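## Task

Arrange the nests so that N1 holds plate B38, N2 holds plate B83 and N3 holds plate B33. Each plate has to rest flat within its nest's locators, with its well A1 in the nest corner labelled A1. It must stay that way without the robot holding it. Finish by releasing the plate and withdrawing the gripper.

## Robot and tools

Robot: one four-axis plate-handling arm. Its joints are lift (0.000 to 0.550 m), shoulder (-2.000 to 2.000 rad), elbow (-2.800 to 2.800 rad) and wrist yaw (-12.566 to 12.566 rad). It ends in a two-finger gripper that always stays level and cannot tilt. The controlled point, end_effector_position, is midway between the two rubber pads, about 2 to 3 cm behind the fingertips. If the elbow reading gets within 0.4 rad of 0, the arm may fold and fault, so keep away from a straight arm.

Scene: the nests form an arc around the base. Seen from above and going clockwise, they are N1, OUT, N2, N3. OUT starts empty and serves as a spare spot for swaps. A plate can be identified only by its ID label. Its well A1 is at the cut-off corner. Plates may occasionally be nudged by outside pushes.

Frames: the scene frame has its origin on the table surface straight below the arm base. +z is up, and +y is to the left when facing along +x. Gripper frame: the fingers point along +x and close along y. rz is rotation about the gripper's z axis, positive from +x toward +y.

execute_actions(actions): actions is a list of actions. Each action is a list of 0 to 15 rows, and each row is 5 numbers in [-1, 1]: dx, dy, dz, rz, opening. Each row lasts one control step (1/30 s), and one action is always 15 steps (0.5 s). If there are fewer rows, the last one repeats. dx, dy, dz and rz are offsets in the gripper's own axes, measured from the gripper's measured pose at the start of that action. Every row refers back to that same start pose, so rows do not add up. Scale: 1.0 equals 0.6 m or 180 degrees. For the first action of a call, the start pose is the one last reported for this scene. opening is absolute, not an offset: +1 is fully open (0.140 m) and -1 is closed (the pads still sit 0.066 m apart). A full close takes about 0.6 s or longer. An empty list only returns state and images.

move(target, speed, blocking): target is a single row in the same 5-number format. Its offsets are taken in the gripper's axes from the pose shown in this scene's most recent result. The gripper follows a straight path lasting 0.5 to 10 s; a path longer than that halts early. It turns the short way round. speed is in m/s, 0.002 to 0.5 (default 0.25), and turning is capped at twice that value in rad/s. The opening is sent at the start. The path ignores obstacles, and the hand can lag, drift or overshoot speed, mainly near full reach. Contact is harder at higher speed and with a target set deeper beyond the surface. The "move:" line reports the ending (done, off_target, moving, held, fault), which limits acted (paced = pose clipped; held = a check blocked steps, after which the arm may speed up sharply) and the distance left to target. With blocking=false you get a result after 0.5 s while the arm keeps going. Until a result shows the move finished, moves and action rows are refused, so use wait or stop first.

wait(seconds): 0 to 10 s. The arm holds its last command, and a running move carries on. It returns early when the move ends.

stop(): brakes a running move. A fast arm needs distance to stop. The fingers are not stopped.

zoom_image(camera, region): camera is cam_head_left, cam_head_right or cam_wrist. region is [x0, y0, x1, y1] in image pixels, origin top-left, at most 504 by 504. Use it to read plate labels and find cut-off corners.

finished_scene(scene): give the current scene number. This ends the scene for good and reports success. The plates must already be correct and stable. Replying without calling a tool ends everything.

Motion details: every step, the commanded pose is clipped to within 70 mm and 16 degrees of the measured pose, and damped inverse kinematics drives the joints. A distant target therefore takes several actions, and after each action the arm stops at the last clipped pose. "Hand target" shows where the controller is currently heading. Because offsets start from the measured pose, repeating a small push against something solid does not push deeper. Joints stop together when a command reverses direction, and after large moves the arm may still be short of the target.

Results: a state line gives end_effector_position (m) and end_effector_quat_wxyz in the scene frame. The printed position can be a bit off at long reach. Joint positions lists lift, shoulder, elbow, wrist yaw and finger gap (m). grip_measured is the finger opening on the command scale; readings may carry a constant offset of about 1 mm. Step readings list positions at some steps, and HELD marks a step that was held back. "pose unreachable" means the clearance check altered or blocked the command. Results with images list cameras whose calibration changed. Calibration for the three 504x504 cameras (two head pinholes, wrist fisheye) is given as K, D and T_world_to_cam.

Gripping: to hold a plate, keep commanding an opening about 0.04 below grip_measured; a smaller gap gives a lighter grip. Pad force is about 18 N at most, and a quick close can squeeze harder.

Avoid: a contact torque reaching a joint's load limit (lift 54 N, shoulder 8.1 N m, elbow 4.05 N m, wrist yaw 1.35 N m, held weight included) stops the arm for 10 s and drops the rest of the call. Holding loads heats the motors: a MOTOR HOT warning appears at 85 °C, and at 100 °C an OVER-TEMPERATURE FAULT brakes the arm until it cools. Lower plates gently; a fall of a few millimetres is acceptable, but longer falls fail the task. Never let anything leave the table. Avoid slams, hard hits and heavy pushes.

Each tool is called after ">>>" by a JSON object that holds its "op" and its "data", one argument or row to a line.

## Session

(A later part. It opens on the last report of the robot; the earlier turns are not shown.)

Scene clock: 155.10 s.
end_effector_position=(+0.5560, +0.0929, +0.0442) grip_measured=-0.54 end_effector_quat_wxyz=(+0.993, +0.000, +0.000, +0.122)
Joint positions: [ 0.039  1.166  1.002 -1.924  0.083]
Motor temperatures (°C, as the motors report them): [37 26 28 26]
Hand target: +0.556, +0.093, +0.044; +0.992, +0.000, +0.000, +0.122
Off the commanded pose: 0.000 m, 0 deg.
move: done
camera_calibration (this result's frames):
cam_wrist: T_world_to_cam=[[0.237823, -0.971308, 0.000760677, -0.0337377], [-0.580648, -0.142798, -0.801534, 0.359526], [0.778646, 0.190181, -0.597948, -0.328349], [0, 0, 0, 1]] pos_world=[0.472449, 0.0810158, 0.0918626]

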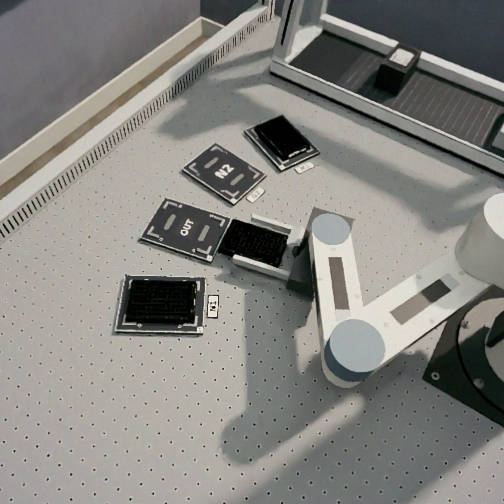

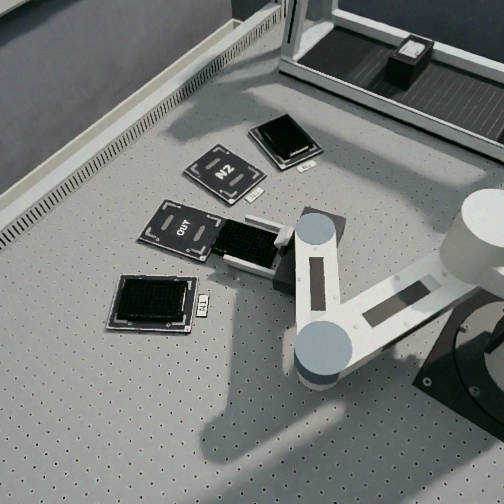

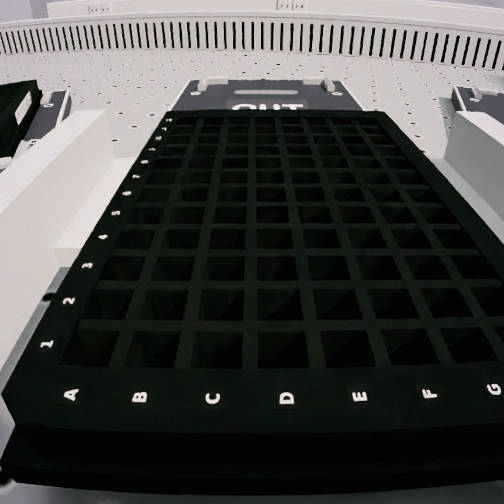

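>>> {"op": "move", "data": {
  "target": [0.2517, -0.001, -0.004, -0.0033, -0.58],
  "speed": 0.25
}}

>>> {"op": "move", "data": {
  "target": [0, 0, -0.0135, 0, -0.58],
  "speed": 0.015
}}

>>> {"op": "zoom_image", "data": {
  "camera": "cam_wrist",
  "region": [90, 95, 210, 175]
}}

Scene clock: 167.60 s.
end_effector_position=(+0.7027, +0.1289, +0.0418) grip_measured=-0.54 end_effector_quat_wxyz=(+0.993, +0.000, +0.000, +0.117)
Joint positions: [ 0.037  0.864  1.77  -2.399  0.083]
Motor temperatures (°C, as the motors report them): [37 26 28 26]
Hand target: +0.703, +0.129, +0.042; +0.993, +0.000, +0.000, +0.117
Off the commanded pose: 0.000 m, 0 deg.
move: done
camera_calibration (this result's frames):
cam_wrist: T_world_to_cam=[[0.228005, -0.97366, 0.000760677, -0.0264528], [-0.58206, -0.136929, -0.801534, 0.448156], [0.780526, 0.182311, -0.597948, -0.451085], [0, 0, 0, 1]] pos_world=[0.618968, 0.117847, 0.0895068]

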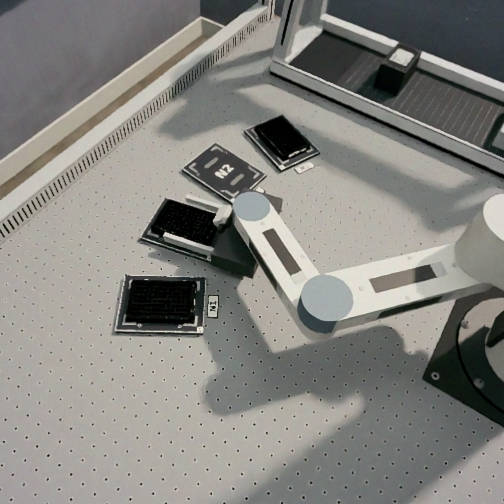

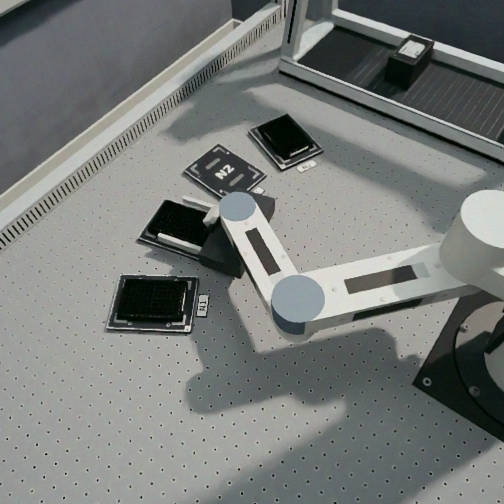

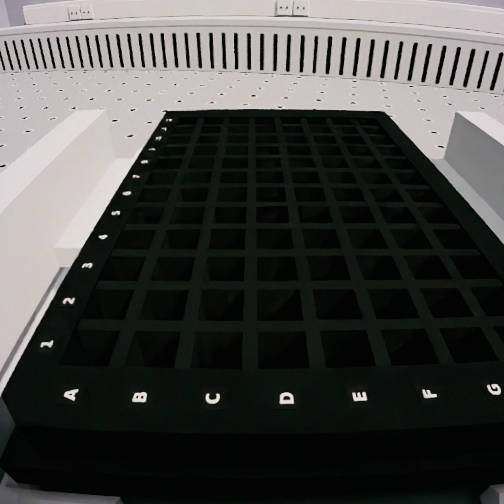

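Scene clock: 168.37 s.
end_effector_position=(+0.7027, +0.1291, +0.0348) grip_measured=-0.54 end_effector_quat_wxyz=(+0.993, +0.000, +0.000, +0.117)
Joint positions: [ 0.03   0.864  1.77  -2.4    0.083]
Motor temperatures (°C, as the motors report them): [37 26 28 26]
Hand target: +0.703, +0.129, +0.034; +0.993, +0.000, +0.000, +0.117
Off the commanded pose: 0.001 m, 0 deg.
move: done
camera_calibration (this result's frames):
cam_wrist: T_world_to_cam=[[0.228317, -0.973586, 0.000760677, -0.0265554], [-0.582016, -0.137116, -0.801534, 0.442606], [0.780467, 0.182561, -0.597948, -0.455335], [0, 0, 0, 1]] pos_world=[0.61904, 0.117961, 0.0825171]

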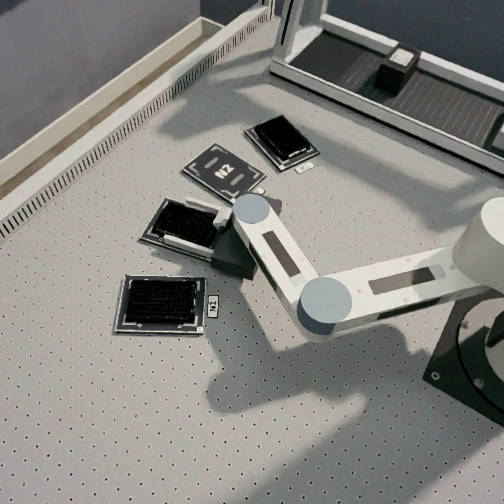

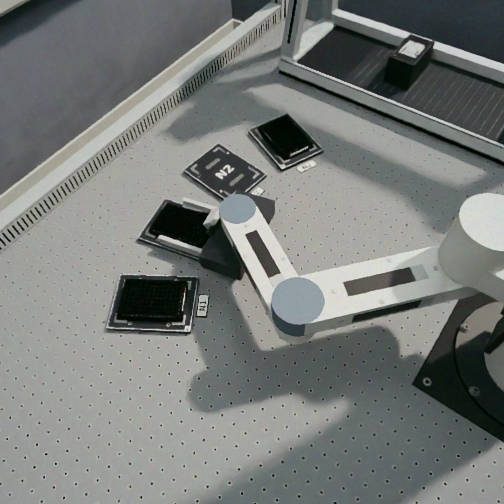

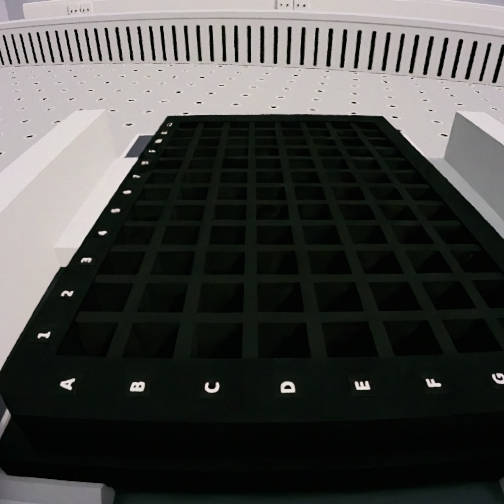

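Region (90, 95, 210, 175) of cam_wrist's 504x504 image, scaled by 4.200, with more detail than that image has.

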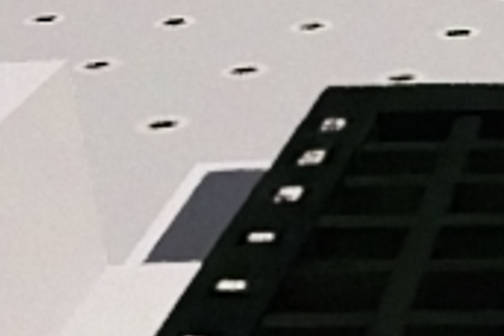

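>>> {"op": "move", "data": {
  "target": [0.0025, 0.0005, -0.001, 0, -0.58],
  "speed": 0.01
}}

Scene clock: 170.97 s.
end_effector_position=(+0.7041, +0.1297, +0.0343) grip_measured=-0.54 end_effector_quat_wxyz=(+0.993, +0.000, +0.000, +0.117)
Joint positions: [ 0.029  0.861  1.779 -2.405  0.083]
Motor temperatures (°C, as the motors report them): [36 26 28 26]
Hand target: +0.704, +0.130, +0.034; +0.993, +0.000, +0.000, +0.117
Off the commanded pose: 0.000 m, 0 deg.
move: done
camera_calibration (this result's frames):
cam_wrist: T_world_to_cam=[[0.22823, -0.973607, 0.000760677, -0.0262105], [-0.582028, -0.137063, -0.801534, 0.443078], [0.780484, 0.182491, -0.597948, -0.456757], [0, 0, 0, 1]] pos_world=[0.620357, 0.118565, 0.0820454]

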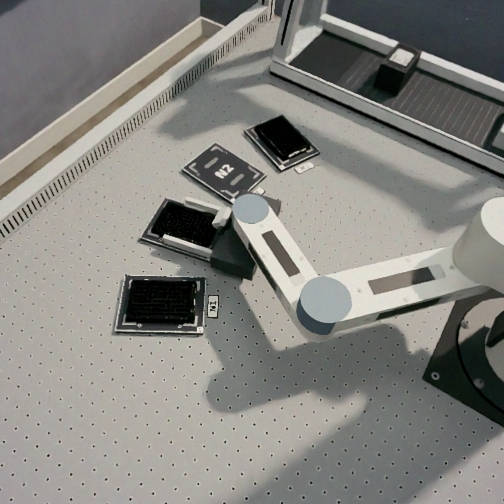

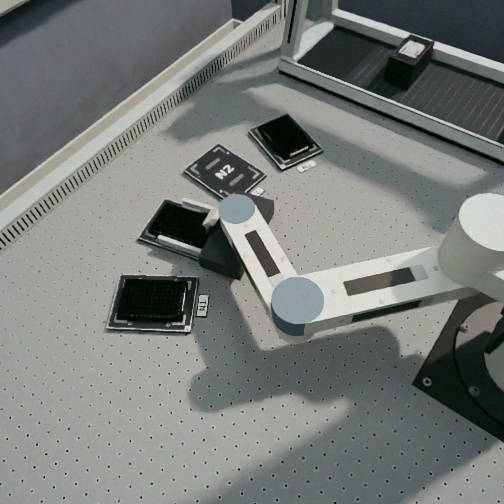

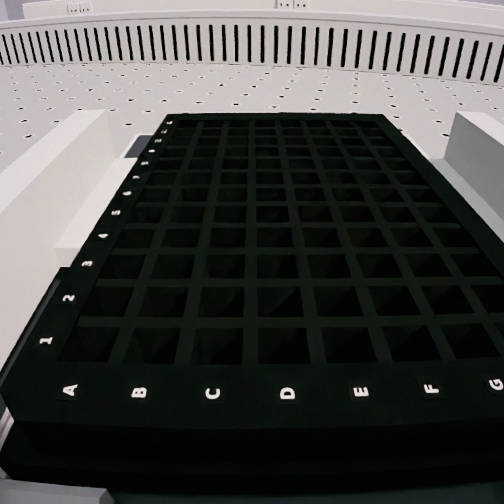

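The plate is levelling out, so I'll lower the last millimetre and release.

>>> {"op": "execute_actions", "data": {
  "actions": [
    [[0,0,-0.0005,0,-0.58],[0,0,-0.001,0,-0.58],[0,0,-0.0015,0,-0.58],[0,0,-0.002,0,-0.58]],
    [[0,0,0,0,-0.52],[0,0,0,0,-0.48],[0,0,0,0,-0.4],[0,0,0,0,-0.3],[0,0,0,0,-0.2],[0,0,0,0,-0.1],[0,0,0,0,0.0]]
  ]
}}

Scene clock: 173.93 s.
end_effector_position=(+0.7040, +0.1296, +0.0333) grip_measured=+0.00 end_effector_quat_wxyz=(+0.993, +0.000, +0.000, +0.117)
Joint positions: [ 0.028  0.861  1.779 -2.405  0.103]
Motor temperatures (°C, as the motors report them): [36 26 28 26]
Hand target: +0.704, +0.130, +0.033; +0.993, +0.000, +0.000, +0.117
Off the commanded pose: 0.000 m, 0 deg.
Step readings (end_effector_position; steps 1 to 15: 1st action; 16 to 30: 2nd action):
0: (+0.7041, +0.1297, +0.0343)
1: (+0.7041, +0.1297, +0.0343)
2: (+0.7040, +0.1297, +0.0342)
4: (+0.7040, +0.1296, +0.0336)
8: (+0.7040, +0.1296, +0.0333)
15: (+0.7040, +0.1296, +0.0333)
16: (+0.7040, +0.1296, +0.0333)
17: (+0.7040, +0.1296, +0.0333)
19: (+0.7040, +0.1296, +0.0333)
23: (+0.7040, +0.1296, +0.0333)
30: end_effector_position above
camera_calibration (this result's frames):
cam_wrist: T_world_to_cam=[[0.228097, -0.973638, 0.000760677, -0.0261635], [-0.582047, -0.136984, -0.801534, 0.442196], [0.780508, 0.182385, -0.597948, -0.457357], [0, 0, 0, 1]] pos_world=[0.620317, 0.118515, 0.0809797]

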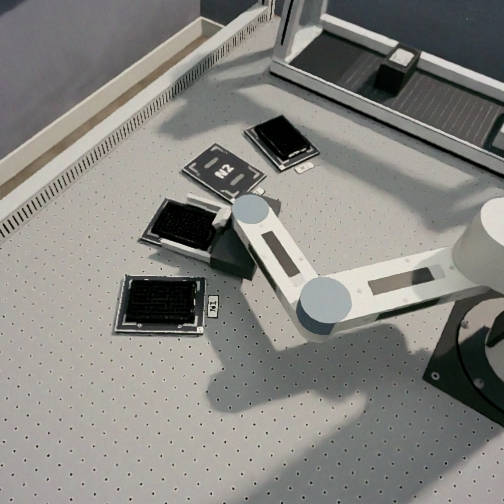

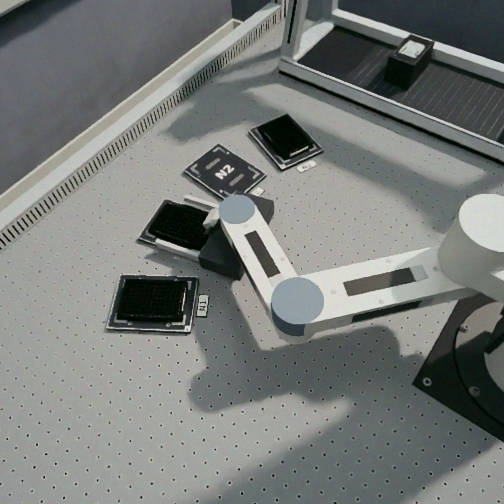

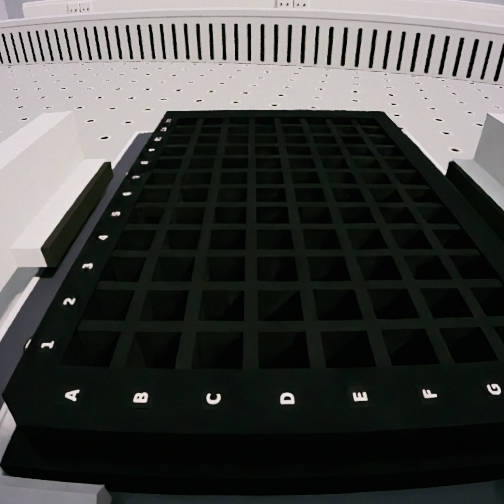

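>>> {"op": "move", "data": {
  "target": [0, 0, 0.04, 0, 0.2],
  "speed": 0.1
}}

Scene clock: 181.33 s.
end_effector_position=(+0.7040, +0.1296, +0.0573) grip_measured=+0.20 end_effector_quat_wxyz=(+0.993, +0.000, +0.000, +0.117)
Joint positions: [ 0.052  0.861  1.779 -2.405  0.11 ]
Motor temperatures (°C, as the motors report them): [37 26 28 26]
Hand target: +0.704, +0.130, +0.057; +0.993, +0.000, +0.000, +0.117
Off the commanded pose: 0.000 m, 0 deg.
move: done
camera_calibration (this result's frames):
cam_wrist: T_world_to_cam=[[0.228115, -0.973634, 0.000760677, -0.0261887], [-0.582044, -0.136995, -0.801534, 0.461485], [0.780505, 0.182399, -0.597948, -0.44297], [0, 0, 0, 1]] pos_world=[0.620319, 0.11852, 0.105043]

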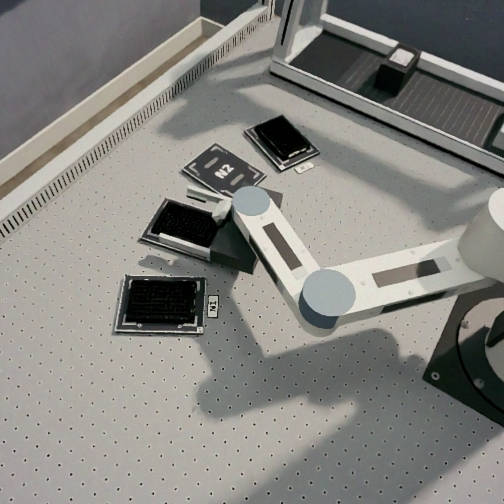

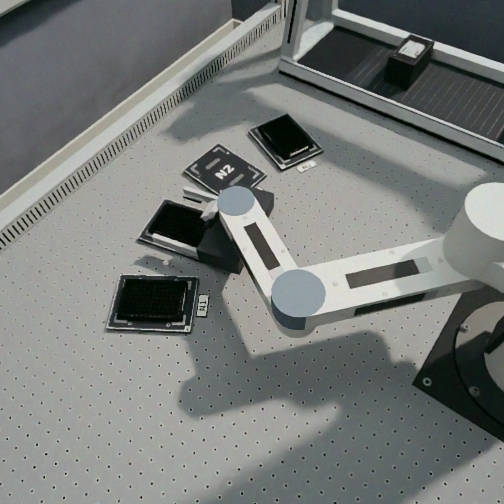

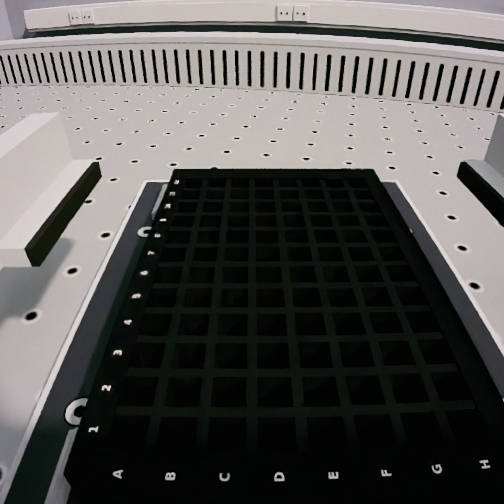

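>>> {"op": "move", "data": {
  "target": [-0.18278, -0.5708, 0, -0.2081, 0.2],
  "speed": 0.4
}}

Scene clock: 185.57 s.
end_effector_position=(+0.6769, -0.2292, +0.0573) grip_measured=+0.20 end_effector_quat_wxyz=(+0.978, +0.000, +0.000, -0.208)
Joint positions: [ 0.052  0.168  1.823 -2.41   0.11 ]
Motor temperatures (°C, as the motors report them): [37 26 28 26]
Hand target: +0.677, -0.229, +0.057; +0.978, +0.000, +0.000, -0.208
Off the commanded pose: 0.000 m, 0 deg.
move: done
camera_calibration (this result's frames):
cam_wrist: T_world_to_cam=[[-0.411055, -0.91161, 0.000760677, 0.0775493], [-0.545347, 0.245234, -0.801534, 0.459316], [0.7305, -0.32989, -0.597948, -0.439933], [0, 0, 0, 1]] pos_world=[0.603734, -0.187074, 0.105041]

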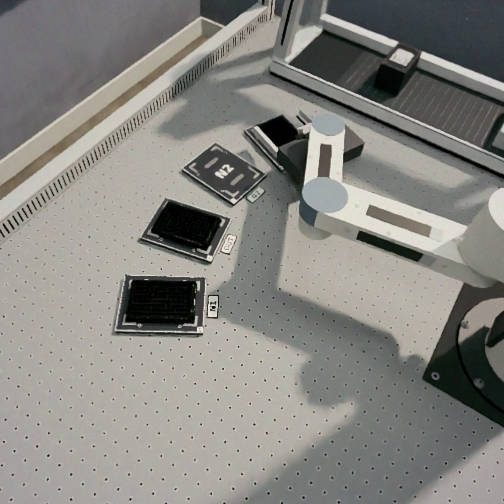

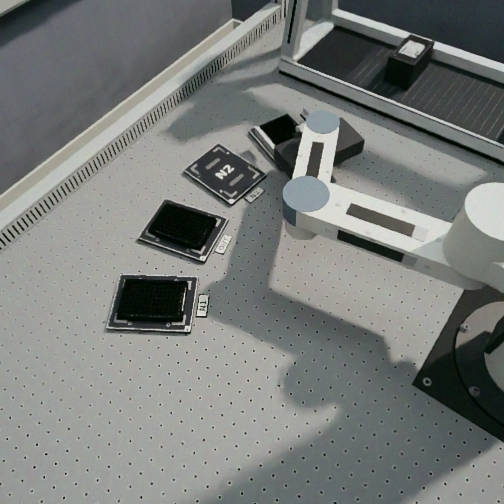

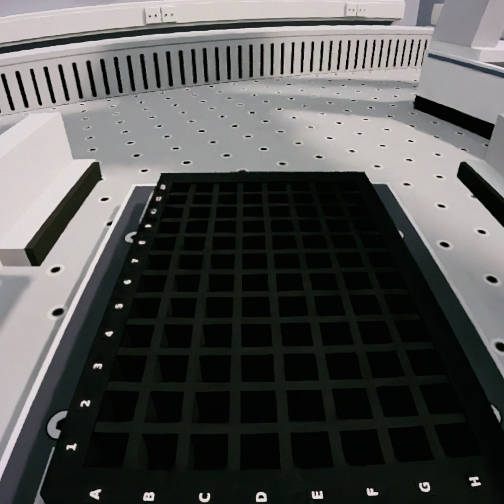

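>>> {"op": "move", "data": {
  "target": [-0.0054, 0.0062, -0.0405, 0.0038, 0.05],
  "speed": 0.06
}}

Scene clock: 191.80 s.
end_effector_position=(+0.6755, -0.2246, +0.0330) grip_measured=+0.05 end_effector_quat_wxyz=(+0.979, +0.000, +0.000, -0.202)
Joint positions: [ 0.028  0.182  1.803 -2.392  0.105]
Motor temperatures (°C, as the motors report them): [37 26 28 26]
Hand target: +0.675, -0.224, +0.033; +0.979, +0.000, +0.000, -0.202
Off the commanded pose: 0.000 m, 0 deg.
move: done
camera_calibration (this result's frames):
cam_wrist: T_world_to_cam=[[-0.400495, -0.916298, 0.000760677, 0.07299], [-0.548144, 0.238917, -0.801534, 0.438326], [0.734263, -0.321428, -0.597948, -0.452546], [0, 0, 0, 1]] pos_world=[0.601786, -0.183304, 0.0806783]

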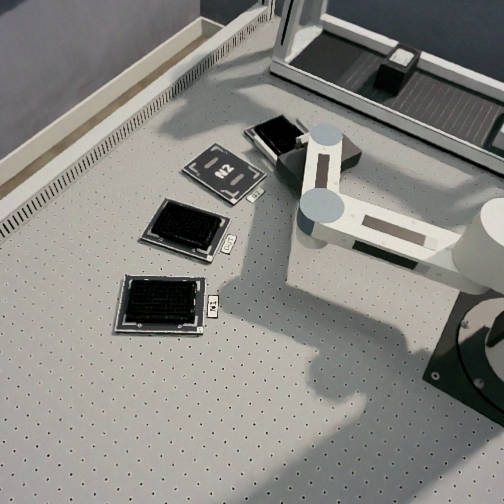

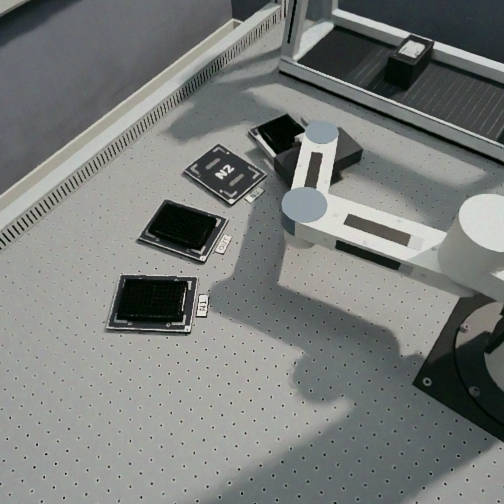

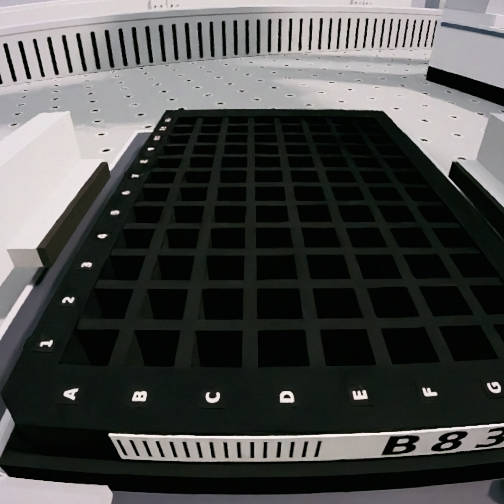

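Alignment matches the reference, so I'll close and lift.

>>> {"op": "execute_actions", "data": {
  "actions": [
    [[0,0,0,0,-0.05],[0,0,0,0,-0.15],[0,0,0,0,-0.25],[0,0,0,0,-0.33],[0,0,0,0,-0.4],[0,0,0,0,-0.44],[0,0,0,0,-0.47],[0,0,0,0,-0.49],[0,0,0,0,-0.51],[0,0,0,0,-0.53],[0,0,0,0,-0.55],[0,0,0,0,-0.57],[0,0,0,0,-0.58]]
  ]
}}

>>> {"op": "zoom_image", "data": {
  "camera": "cam_wrist",
  "region": [90, 95, 210, 175]
}}

>>> {"op": "move", "data": {
  "target": [0, 0, 0.025, 0, -0.58],
  "speed": 0.06
}}

Scene clock: 195.27 s.
end_effector_position=(+0.6755, -0.2245, +0.0331) grip_measured=-0.54 end_effector_quat_wxyz=(+0.979, +0.000, +0.000, -0.202)
Joint positions: [ 0.028  0.182  1.803 -2.392  0.083]
Motor temperatures (°C, as the motors report them): [37 26 28 26]
Hand target: +0.675, -0.225, +0.033; +0.979, +0.000, +0.000, -0.202
Off the commanded pose: 0.000 m, 0 deg.
Step readings (end_effector_position):
0: (+0.6755, -0.2246, +0.0330)
1: (+0.6755, -0.2246, +0.0330)
2: (+0.6755, -0.2246, +0.0330)
4: (+0.6755, -0.2246, +0.0330)
8: (+0.6755, -0.2246, +0.0330)
15: end_effector_position above
camera_calibration (this result's frames):
cam_wrist: T_world_to_cam=[[-0.400466, -0.916311, 0.000760677, 0.0729721], [-0.548151, 0.238899, -0.801534, 0.438433], [0.734273, -0.321404, -0.597948, -0.452469], [0, 0, 0, 1]] pos_world=[0.601787, -0.183302, 0.0808107]

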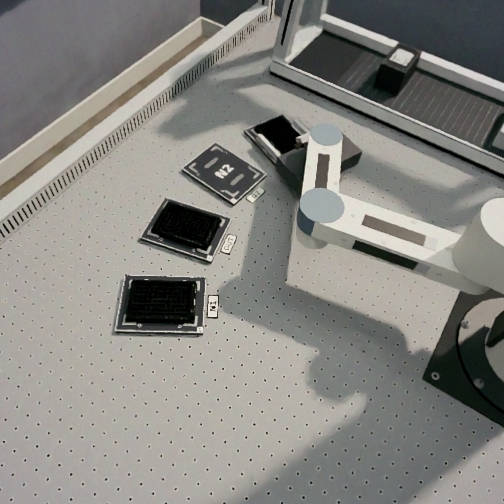

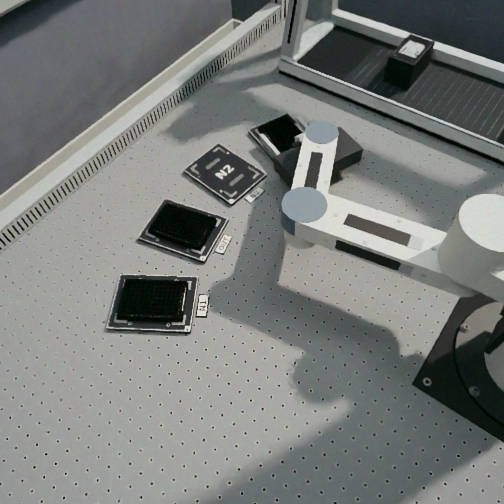

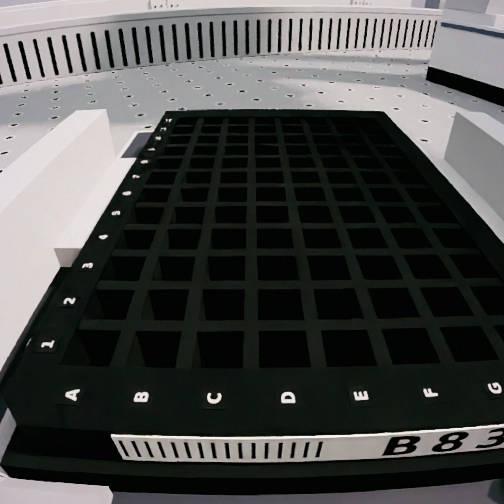

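Region (90, 95, 210, 175) of cam_wrist's 504x504 image, scaled by 4.200, with more detail than that image has.

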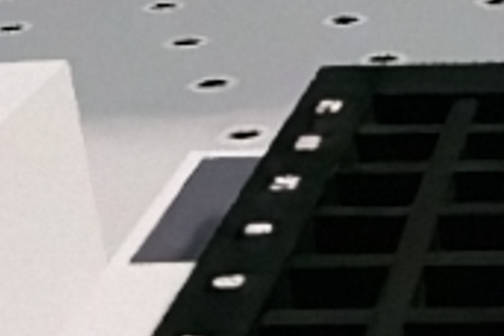

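Scene clock: 195.97 s.
end_effector_position=(+0.6755, -0.2245, +0.0482) grip_measured=-0.54 end_effector_quat_wxyz=(+0.979, +0.000, +0.000, -0.202)
Joint positions: [ 0.043  0.182  1.803 -2.392  0.083]
Motor temperatures (°C, as the motors report them): [37 26 28 26]
Hand target: +0.675, -0.225, +0.048; +0.979, +0.000, +0.000, -0.202
Off the commanded pose: 0.000 m, 0 deg.
move: done
camera_calibration (this result's frames):
cam_wrist: T_world_to_cam=[[-0.40046, -0.916314, 0.000760677, 0.072958], [-0.548153, 0.238896, -0.801534, 0.450498], [0.734275, -0.321399, -0.597948, -0.443471], [0, 0, 0, 1]] pos_world=[0.601788, -0.183301, 0.0958612]

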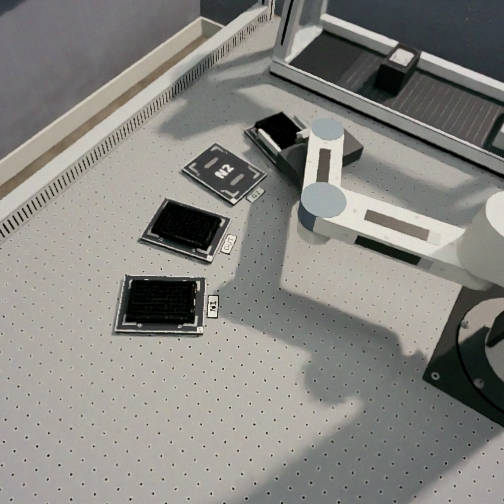

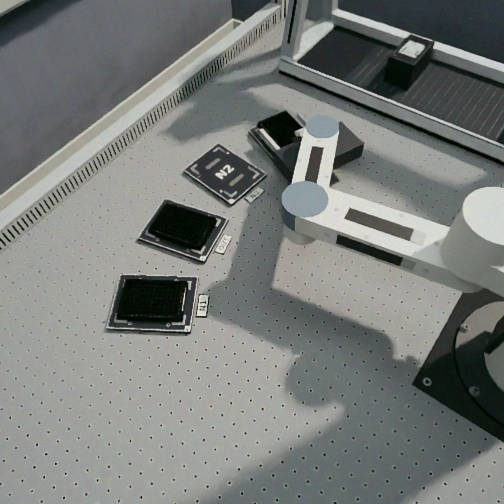

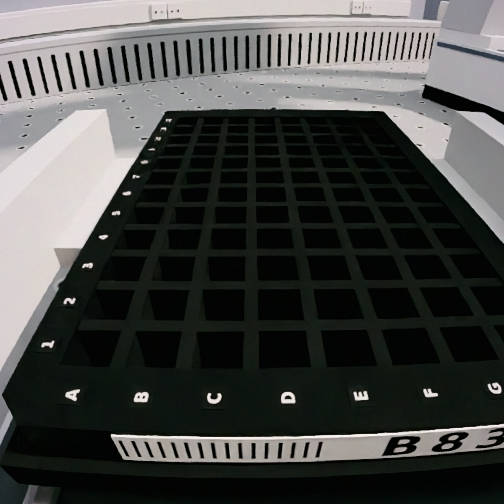

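>>> {"op": "move", "data": {
  "target": [-0.02516, 0.30063, -0.01, 0.0975, -0.58],
  "speed": 0.25
}}

Scene clock: 200.23 s.
end_effector_position=(+0.7331, -0.0527, +0.0422) grip_measured=-0.54 end_effector_quat_wxyz=(+0.999, +0.000, +0.000, -0.050)
Joint positions: [ 0.037  0.483  1.88  -2.463  0.083]
Motor temperatures (°C, as the motors report them): [37 26 28 26]
Hand target: +0.733, -0.053, +0.042; +0.999, +0.000, +0.000, -0.050
Off the commanded pose: 0.000 m, 0 deg.
move: done
camera_calibration (this result's frames):
cam_wrist: T_world_to_cam=[[-0.104794, -0.994494, 0.000760677, 0.0326652], [-0.59472, 0.0620549, -0.801534, 0.461083], [0.797074, -0.0844481, -0.597948, -0.467708], [0, 0, 0, 1]] pos_world=[0.650437, -0.0356243, 0.0898839]

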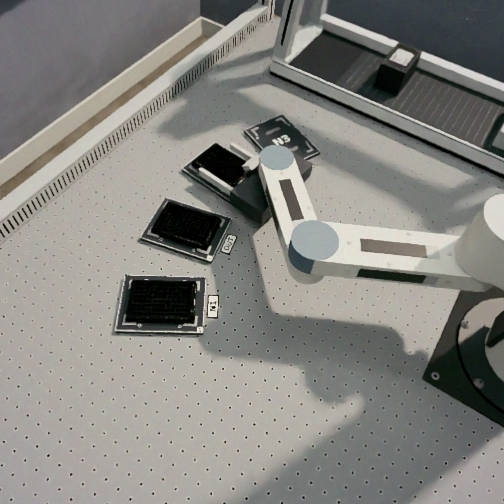

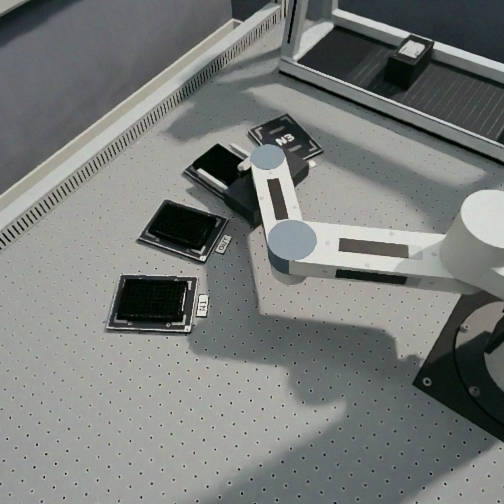

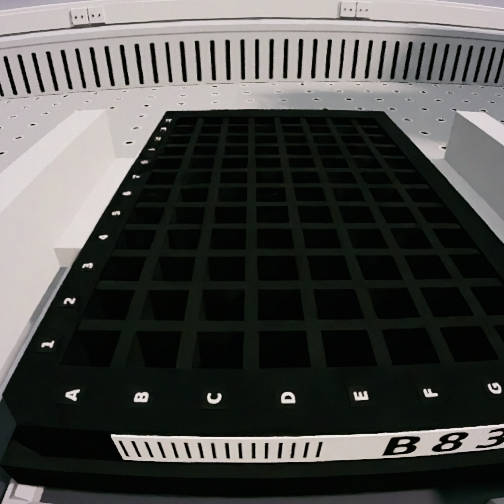

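>>> {"op": "move", "data": {
  "target": [0, -0.0003, -0.0148, -0.0005, -0.58],
  "speed": 0.015
}}

Scene clock: 202.03 s.
end_effector_position=(+0.7331, -0.0529, +0.0333) grip_measured=-0.54 end_effector_quat_wxyz=(+0.999, +0.000, +0.000, -0.051)
Joint positions: [ 0.028  0.483  1.88  -2.464  0.083]
Motor temperatures (°C, as the motors report them): [37 26 28 26]
Hand target: +0.733, -0.053, +0.033; +0.999, +0.000, +0.000, -0.051
Off the commanded pose: 0.000 m, 0 deg.
move: done
camera_calibration (this result's frames):
cam_wrist: T_world_to_cam=[[-0.106143, -0.994351, 0.000760677, 0.0334656], [-0.594635, 0.0628618, -0.801534, 0.453919], [0.796958, -0.0855295, -0.597948, -0.473008], [0, 0, 0, 1]] pos_world=[0.650436, -0.0357138, 0.0809724]

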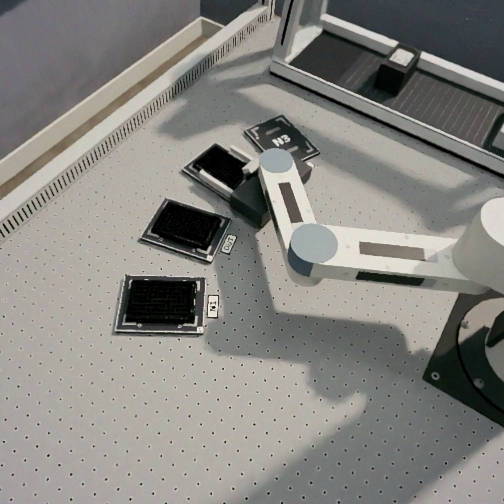

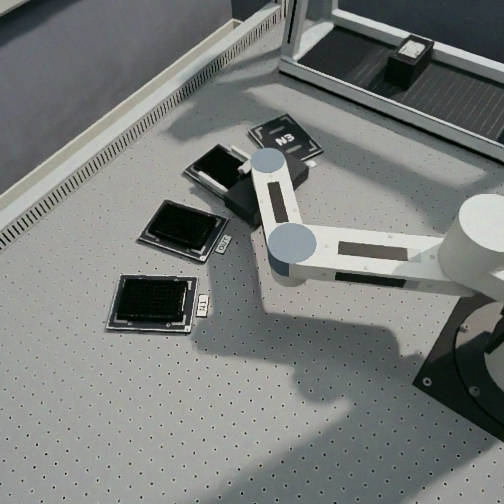

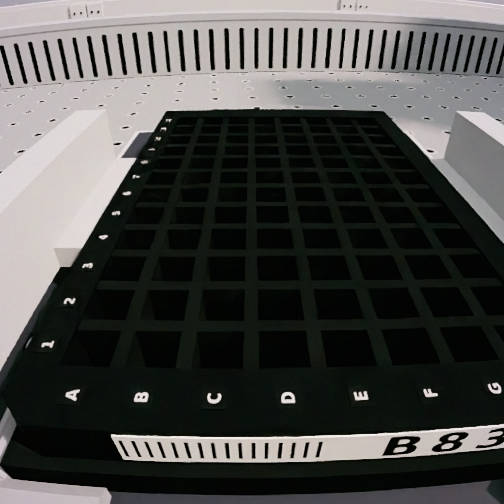

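>>> {"op": "execute_actions", "data": {
  "actions": [
    [[0,0,0,0,-0.52],[0,0,0,0,-0.48],[0,0,0,0,-0.4],[0,0,0,0,-0.3],[0,0,0,0,-0.2],[0,0,0,0,-0.1],[0,0,0,0,0.0],[0,0,0,0,0.05],[0,0,0,0,0.05],[0,0,0.005,0,0.05],[0,0,0.01,0,0.05],[0,0,0.015,0,0.05],[0,0,0.02,0,0.05],[0,0,0.025,0,0.05],[0,0,0.03,0,0.05]]
  ]
}}

>>> {"op": "wait", "data": {
  "seconds": 0.5
}}

Scene clock: 204.90 s.
end_effector_position=(+0.7331, -0.0529, +0.0462) grip_measured=+0.05 end_effector_quat_wxyz=(+0.999, +0.000, +0.000, -0.051)
Joint positions: [ 0.041  0.483  1.88  -2.464  0.105]
Motor temperatures (°C, as the motors report them): [37 26 28 26]
Hand target: +0.733, -0.053, +0.051; +0.999, +0.000, +0.000, -0.051
Off the commanded pose: 0.005 m, 0 deg.
Step readings (end_effector_position):
0: (+0.7331, -0.0529, +0.0333)
1: (+0.7331, -0.0529, +0.0333)
2: (+0.7331, -0.0529, +0.0333)
4: (+0.7331, -0.0529, +0.0333)
8: (+0.7331, -0.0529, +0.0333)
15: end_effector_position above
camera_calibration (this result's frames):
cam_wrist: T_world_to_cam=[[-0.106122, -0.994353, 0.000760677, 0.0334479], [-0.594637, 0.0628492, -0.801534, 0.464278], [0.79696, -0.0855127, -0.597948, -0.465285], [0, 0, 0, 1]] pos_world=[0.65044, -0.0357082, 0.0938927]

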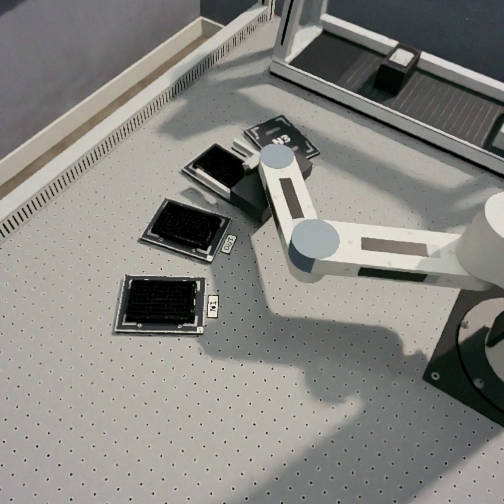

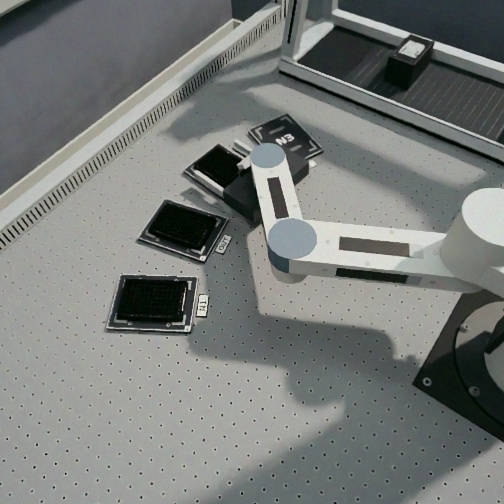

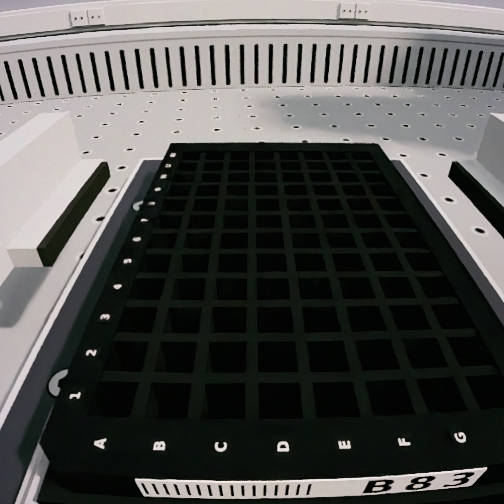

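Scene clock: 205.40 s.
end_effector_position=(+0.7331, -0.0529, +0.0513) grip_measured=+0.05 end_effector_quat_wxyz=(+0.999, +0.000, +0.000, -0.051)
Joint positions: [ 0.046  0.483  1.88  -2.464  0.105]
Motor temperatures (°C, as the motors report them): [37 26 28 26]
Hand target: +0.733, -0.053, +0.051; +0.999, +0.000, +0.000, -0.051
Off the commanded pose: 0.000 m, 0 deg.
wait: 0.50 s; at rest by 0.23 s
camera_calibration (this result's frames):
cam_wrist: T_world_to_cam=[[-0.106121, -0.994353, 0.000760677, 0.0334435], [-0.594637, 0.0628484, -0.801534, 0.46839], [0.79696, -0.0855117, -0.597948, -0.462217], [0, 0, 0, 1]] pos_world=[0.65044, -0.035708, 0.0990235]

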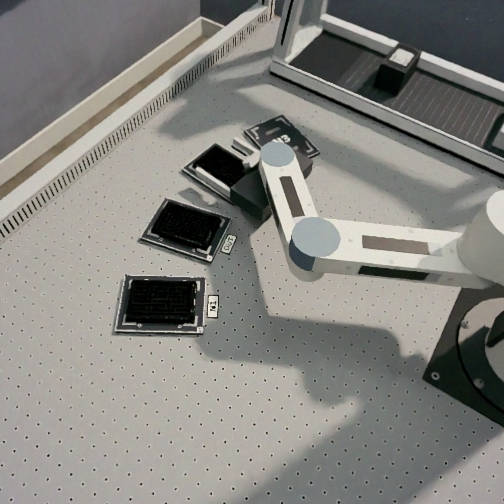

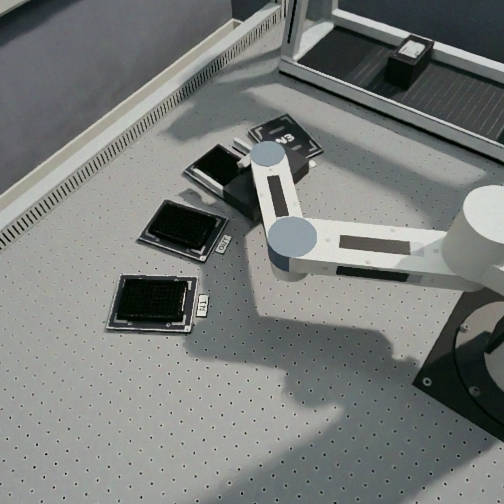

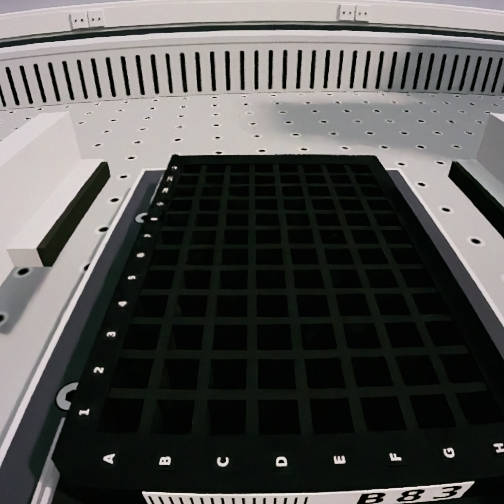

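>>> {"op": "move", "data": {
  "target": [-0.0791, 0.29733, 0, 0.10707, 0.05],
  "speed": 0.4
}}

>>> {"op": "move", "data": {
  "target": [0, 0, -0.0305, 0, 0.05],
  "speed": 0.06
}}

Scene clock: 210.33 s.
end_effector_position=(+0.7040, +0.1297, +0.0513) grip_measured=+0.05 end_effector_quat_wxyz=(+0.993, +0.000, +0.000, +0.118)
Joint positions: [ 0.046  0.861  1.779 -2.405  0.105]
Motor temperatures (°C, as the motors report them): [37 26 28 26]
Hand target: +0.704, +0.129, +0.051; +0.993, +0.000, +0.000, +0.117
Off the commanded pose: 0.000 m, 0 deg.
move: done
camera_calibration (this result's frames):
cam_wrist: T_world_to_cam=[[0.228768, -0.973481, 0.000760677, -0.0265538], [-0.581952, -0.137385, -0.801534, 0.45664], [0.780383, 0.182923, -0.597948, -0.446544], [0, 0, 0, 1]] pos_world=[0.620292, 0.118569, 0.0990226]

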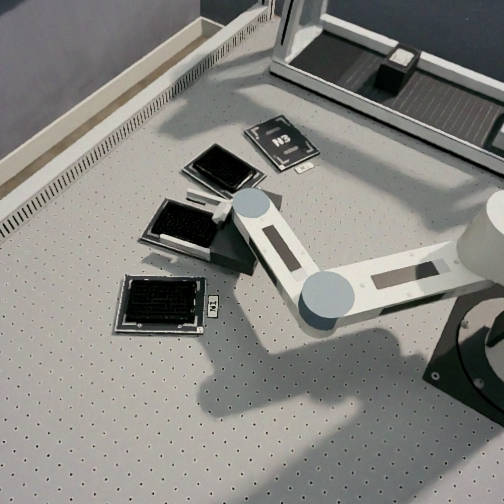

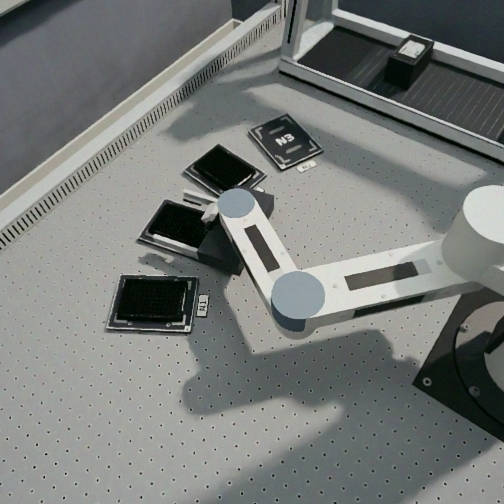

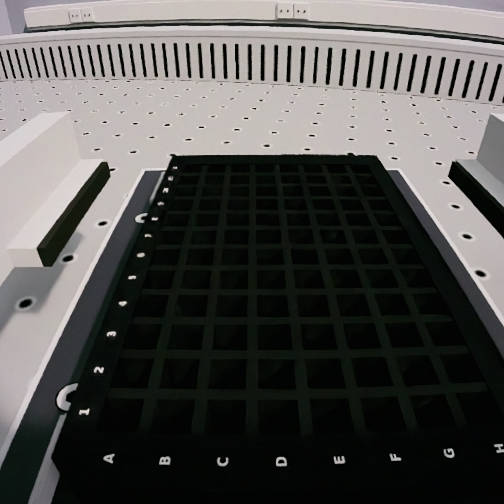

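Scene clock: 211.03 s.
end_effector_position=(+0.7040, +0.1297, +0.0330) grip_measured=+0.05 end_effector_quat_wxyz=(+0.993, +0.000, +0.000, +0.118)
Joint positions: [ 0.028  0.861  1.779 -2.405  0.105]
Motor temperatures (°C, as the motors report them): [37 26 28 26]
Hand target: +0.704, +0.130, +0.033; +0.993, +0.000, +0.000, +0.118
Off the commanded pose: 0.000 m, 0 deg.
move: done
camera_calibration (this result's frames):
cam_wrist: T_world_to_cam=[[0.228784, -0.973477, 0.000760677, -0.0265407], [-0.58195, -0.137395, -0.801534, 0.44192], [0.78038, 0.182936, -0.597948, -0.457522], [0, 0, 0, 1]] pos_world=[0.620289, 0.118578, 0.0806597]

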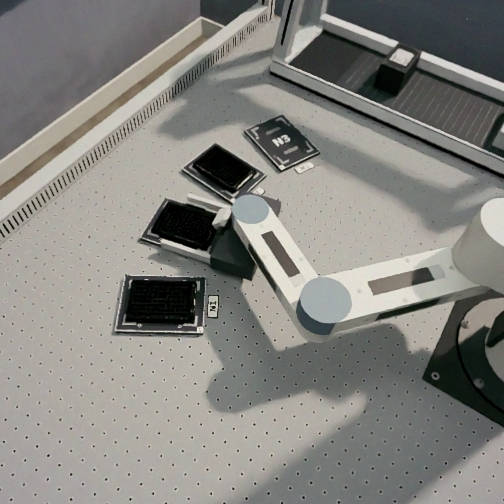

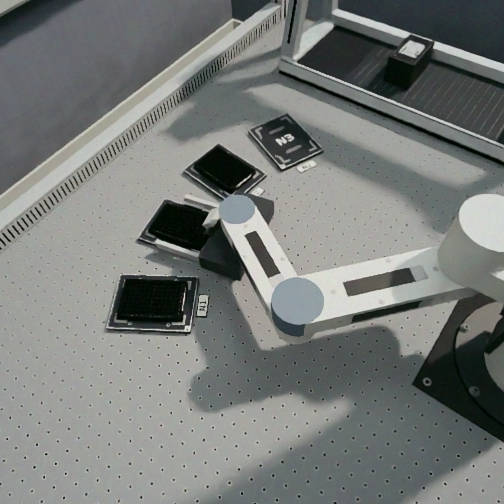

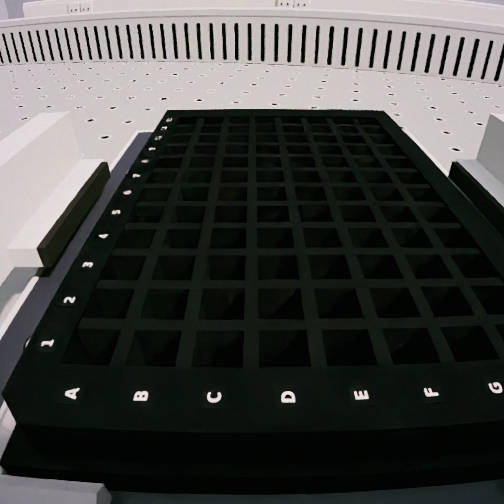

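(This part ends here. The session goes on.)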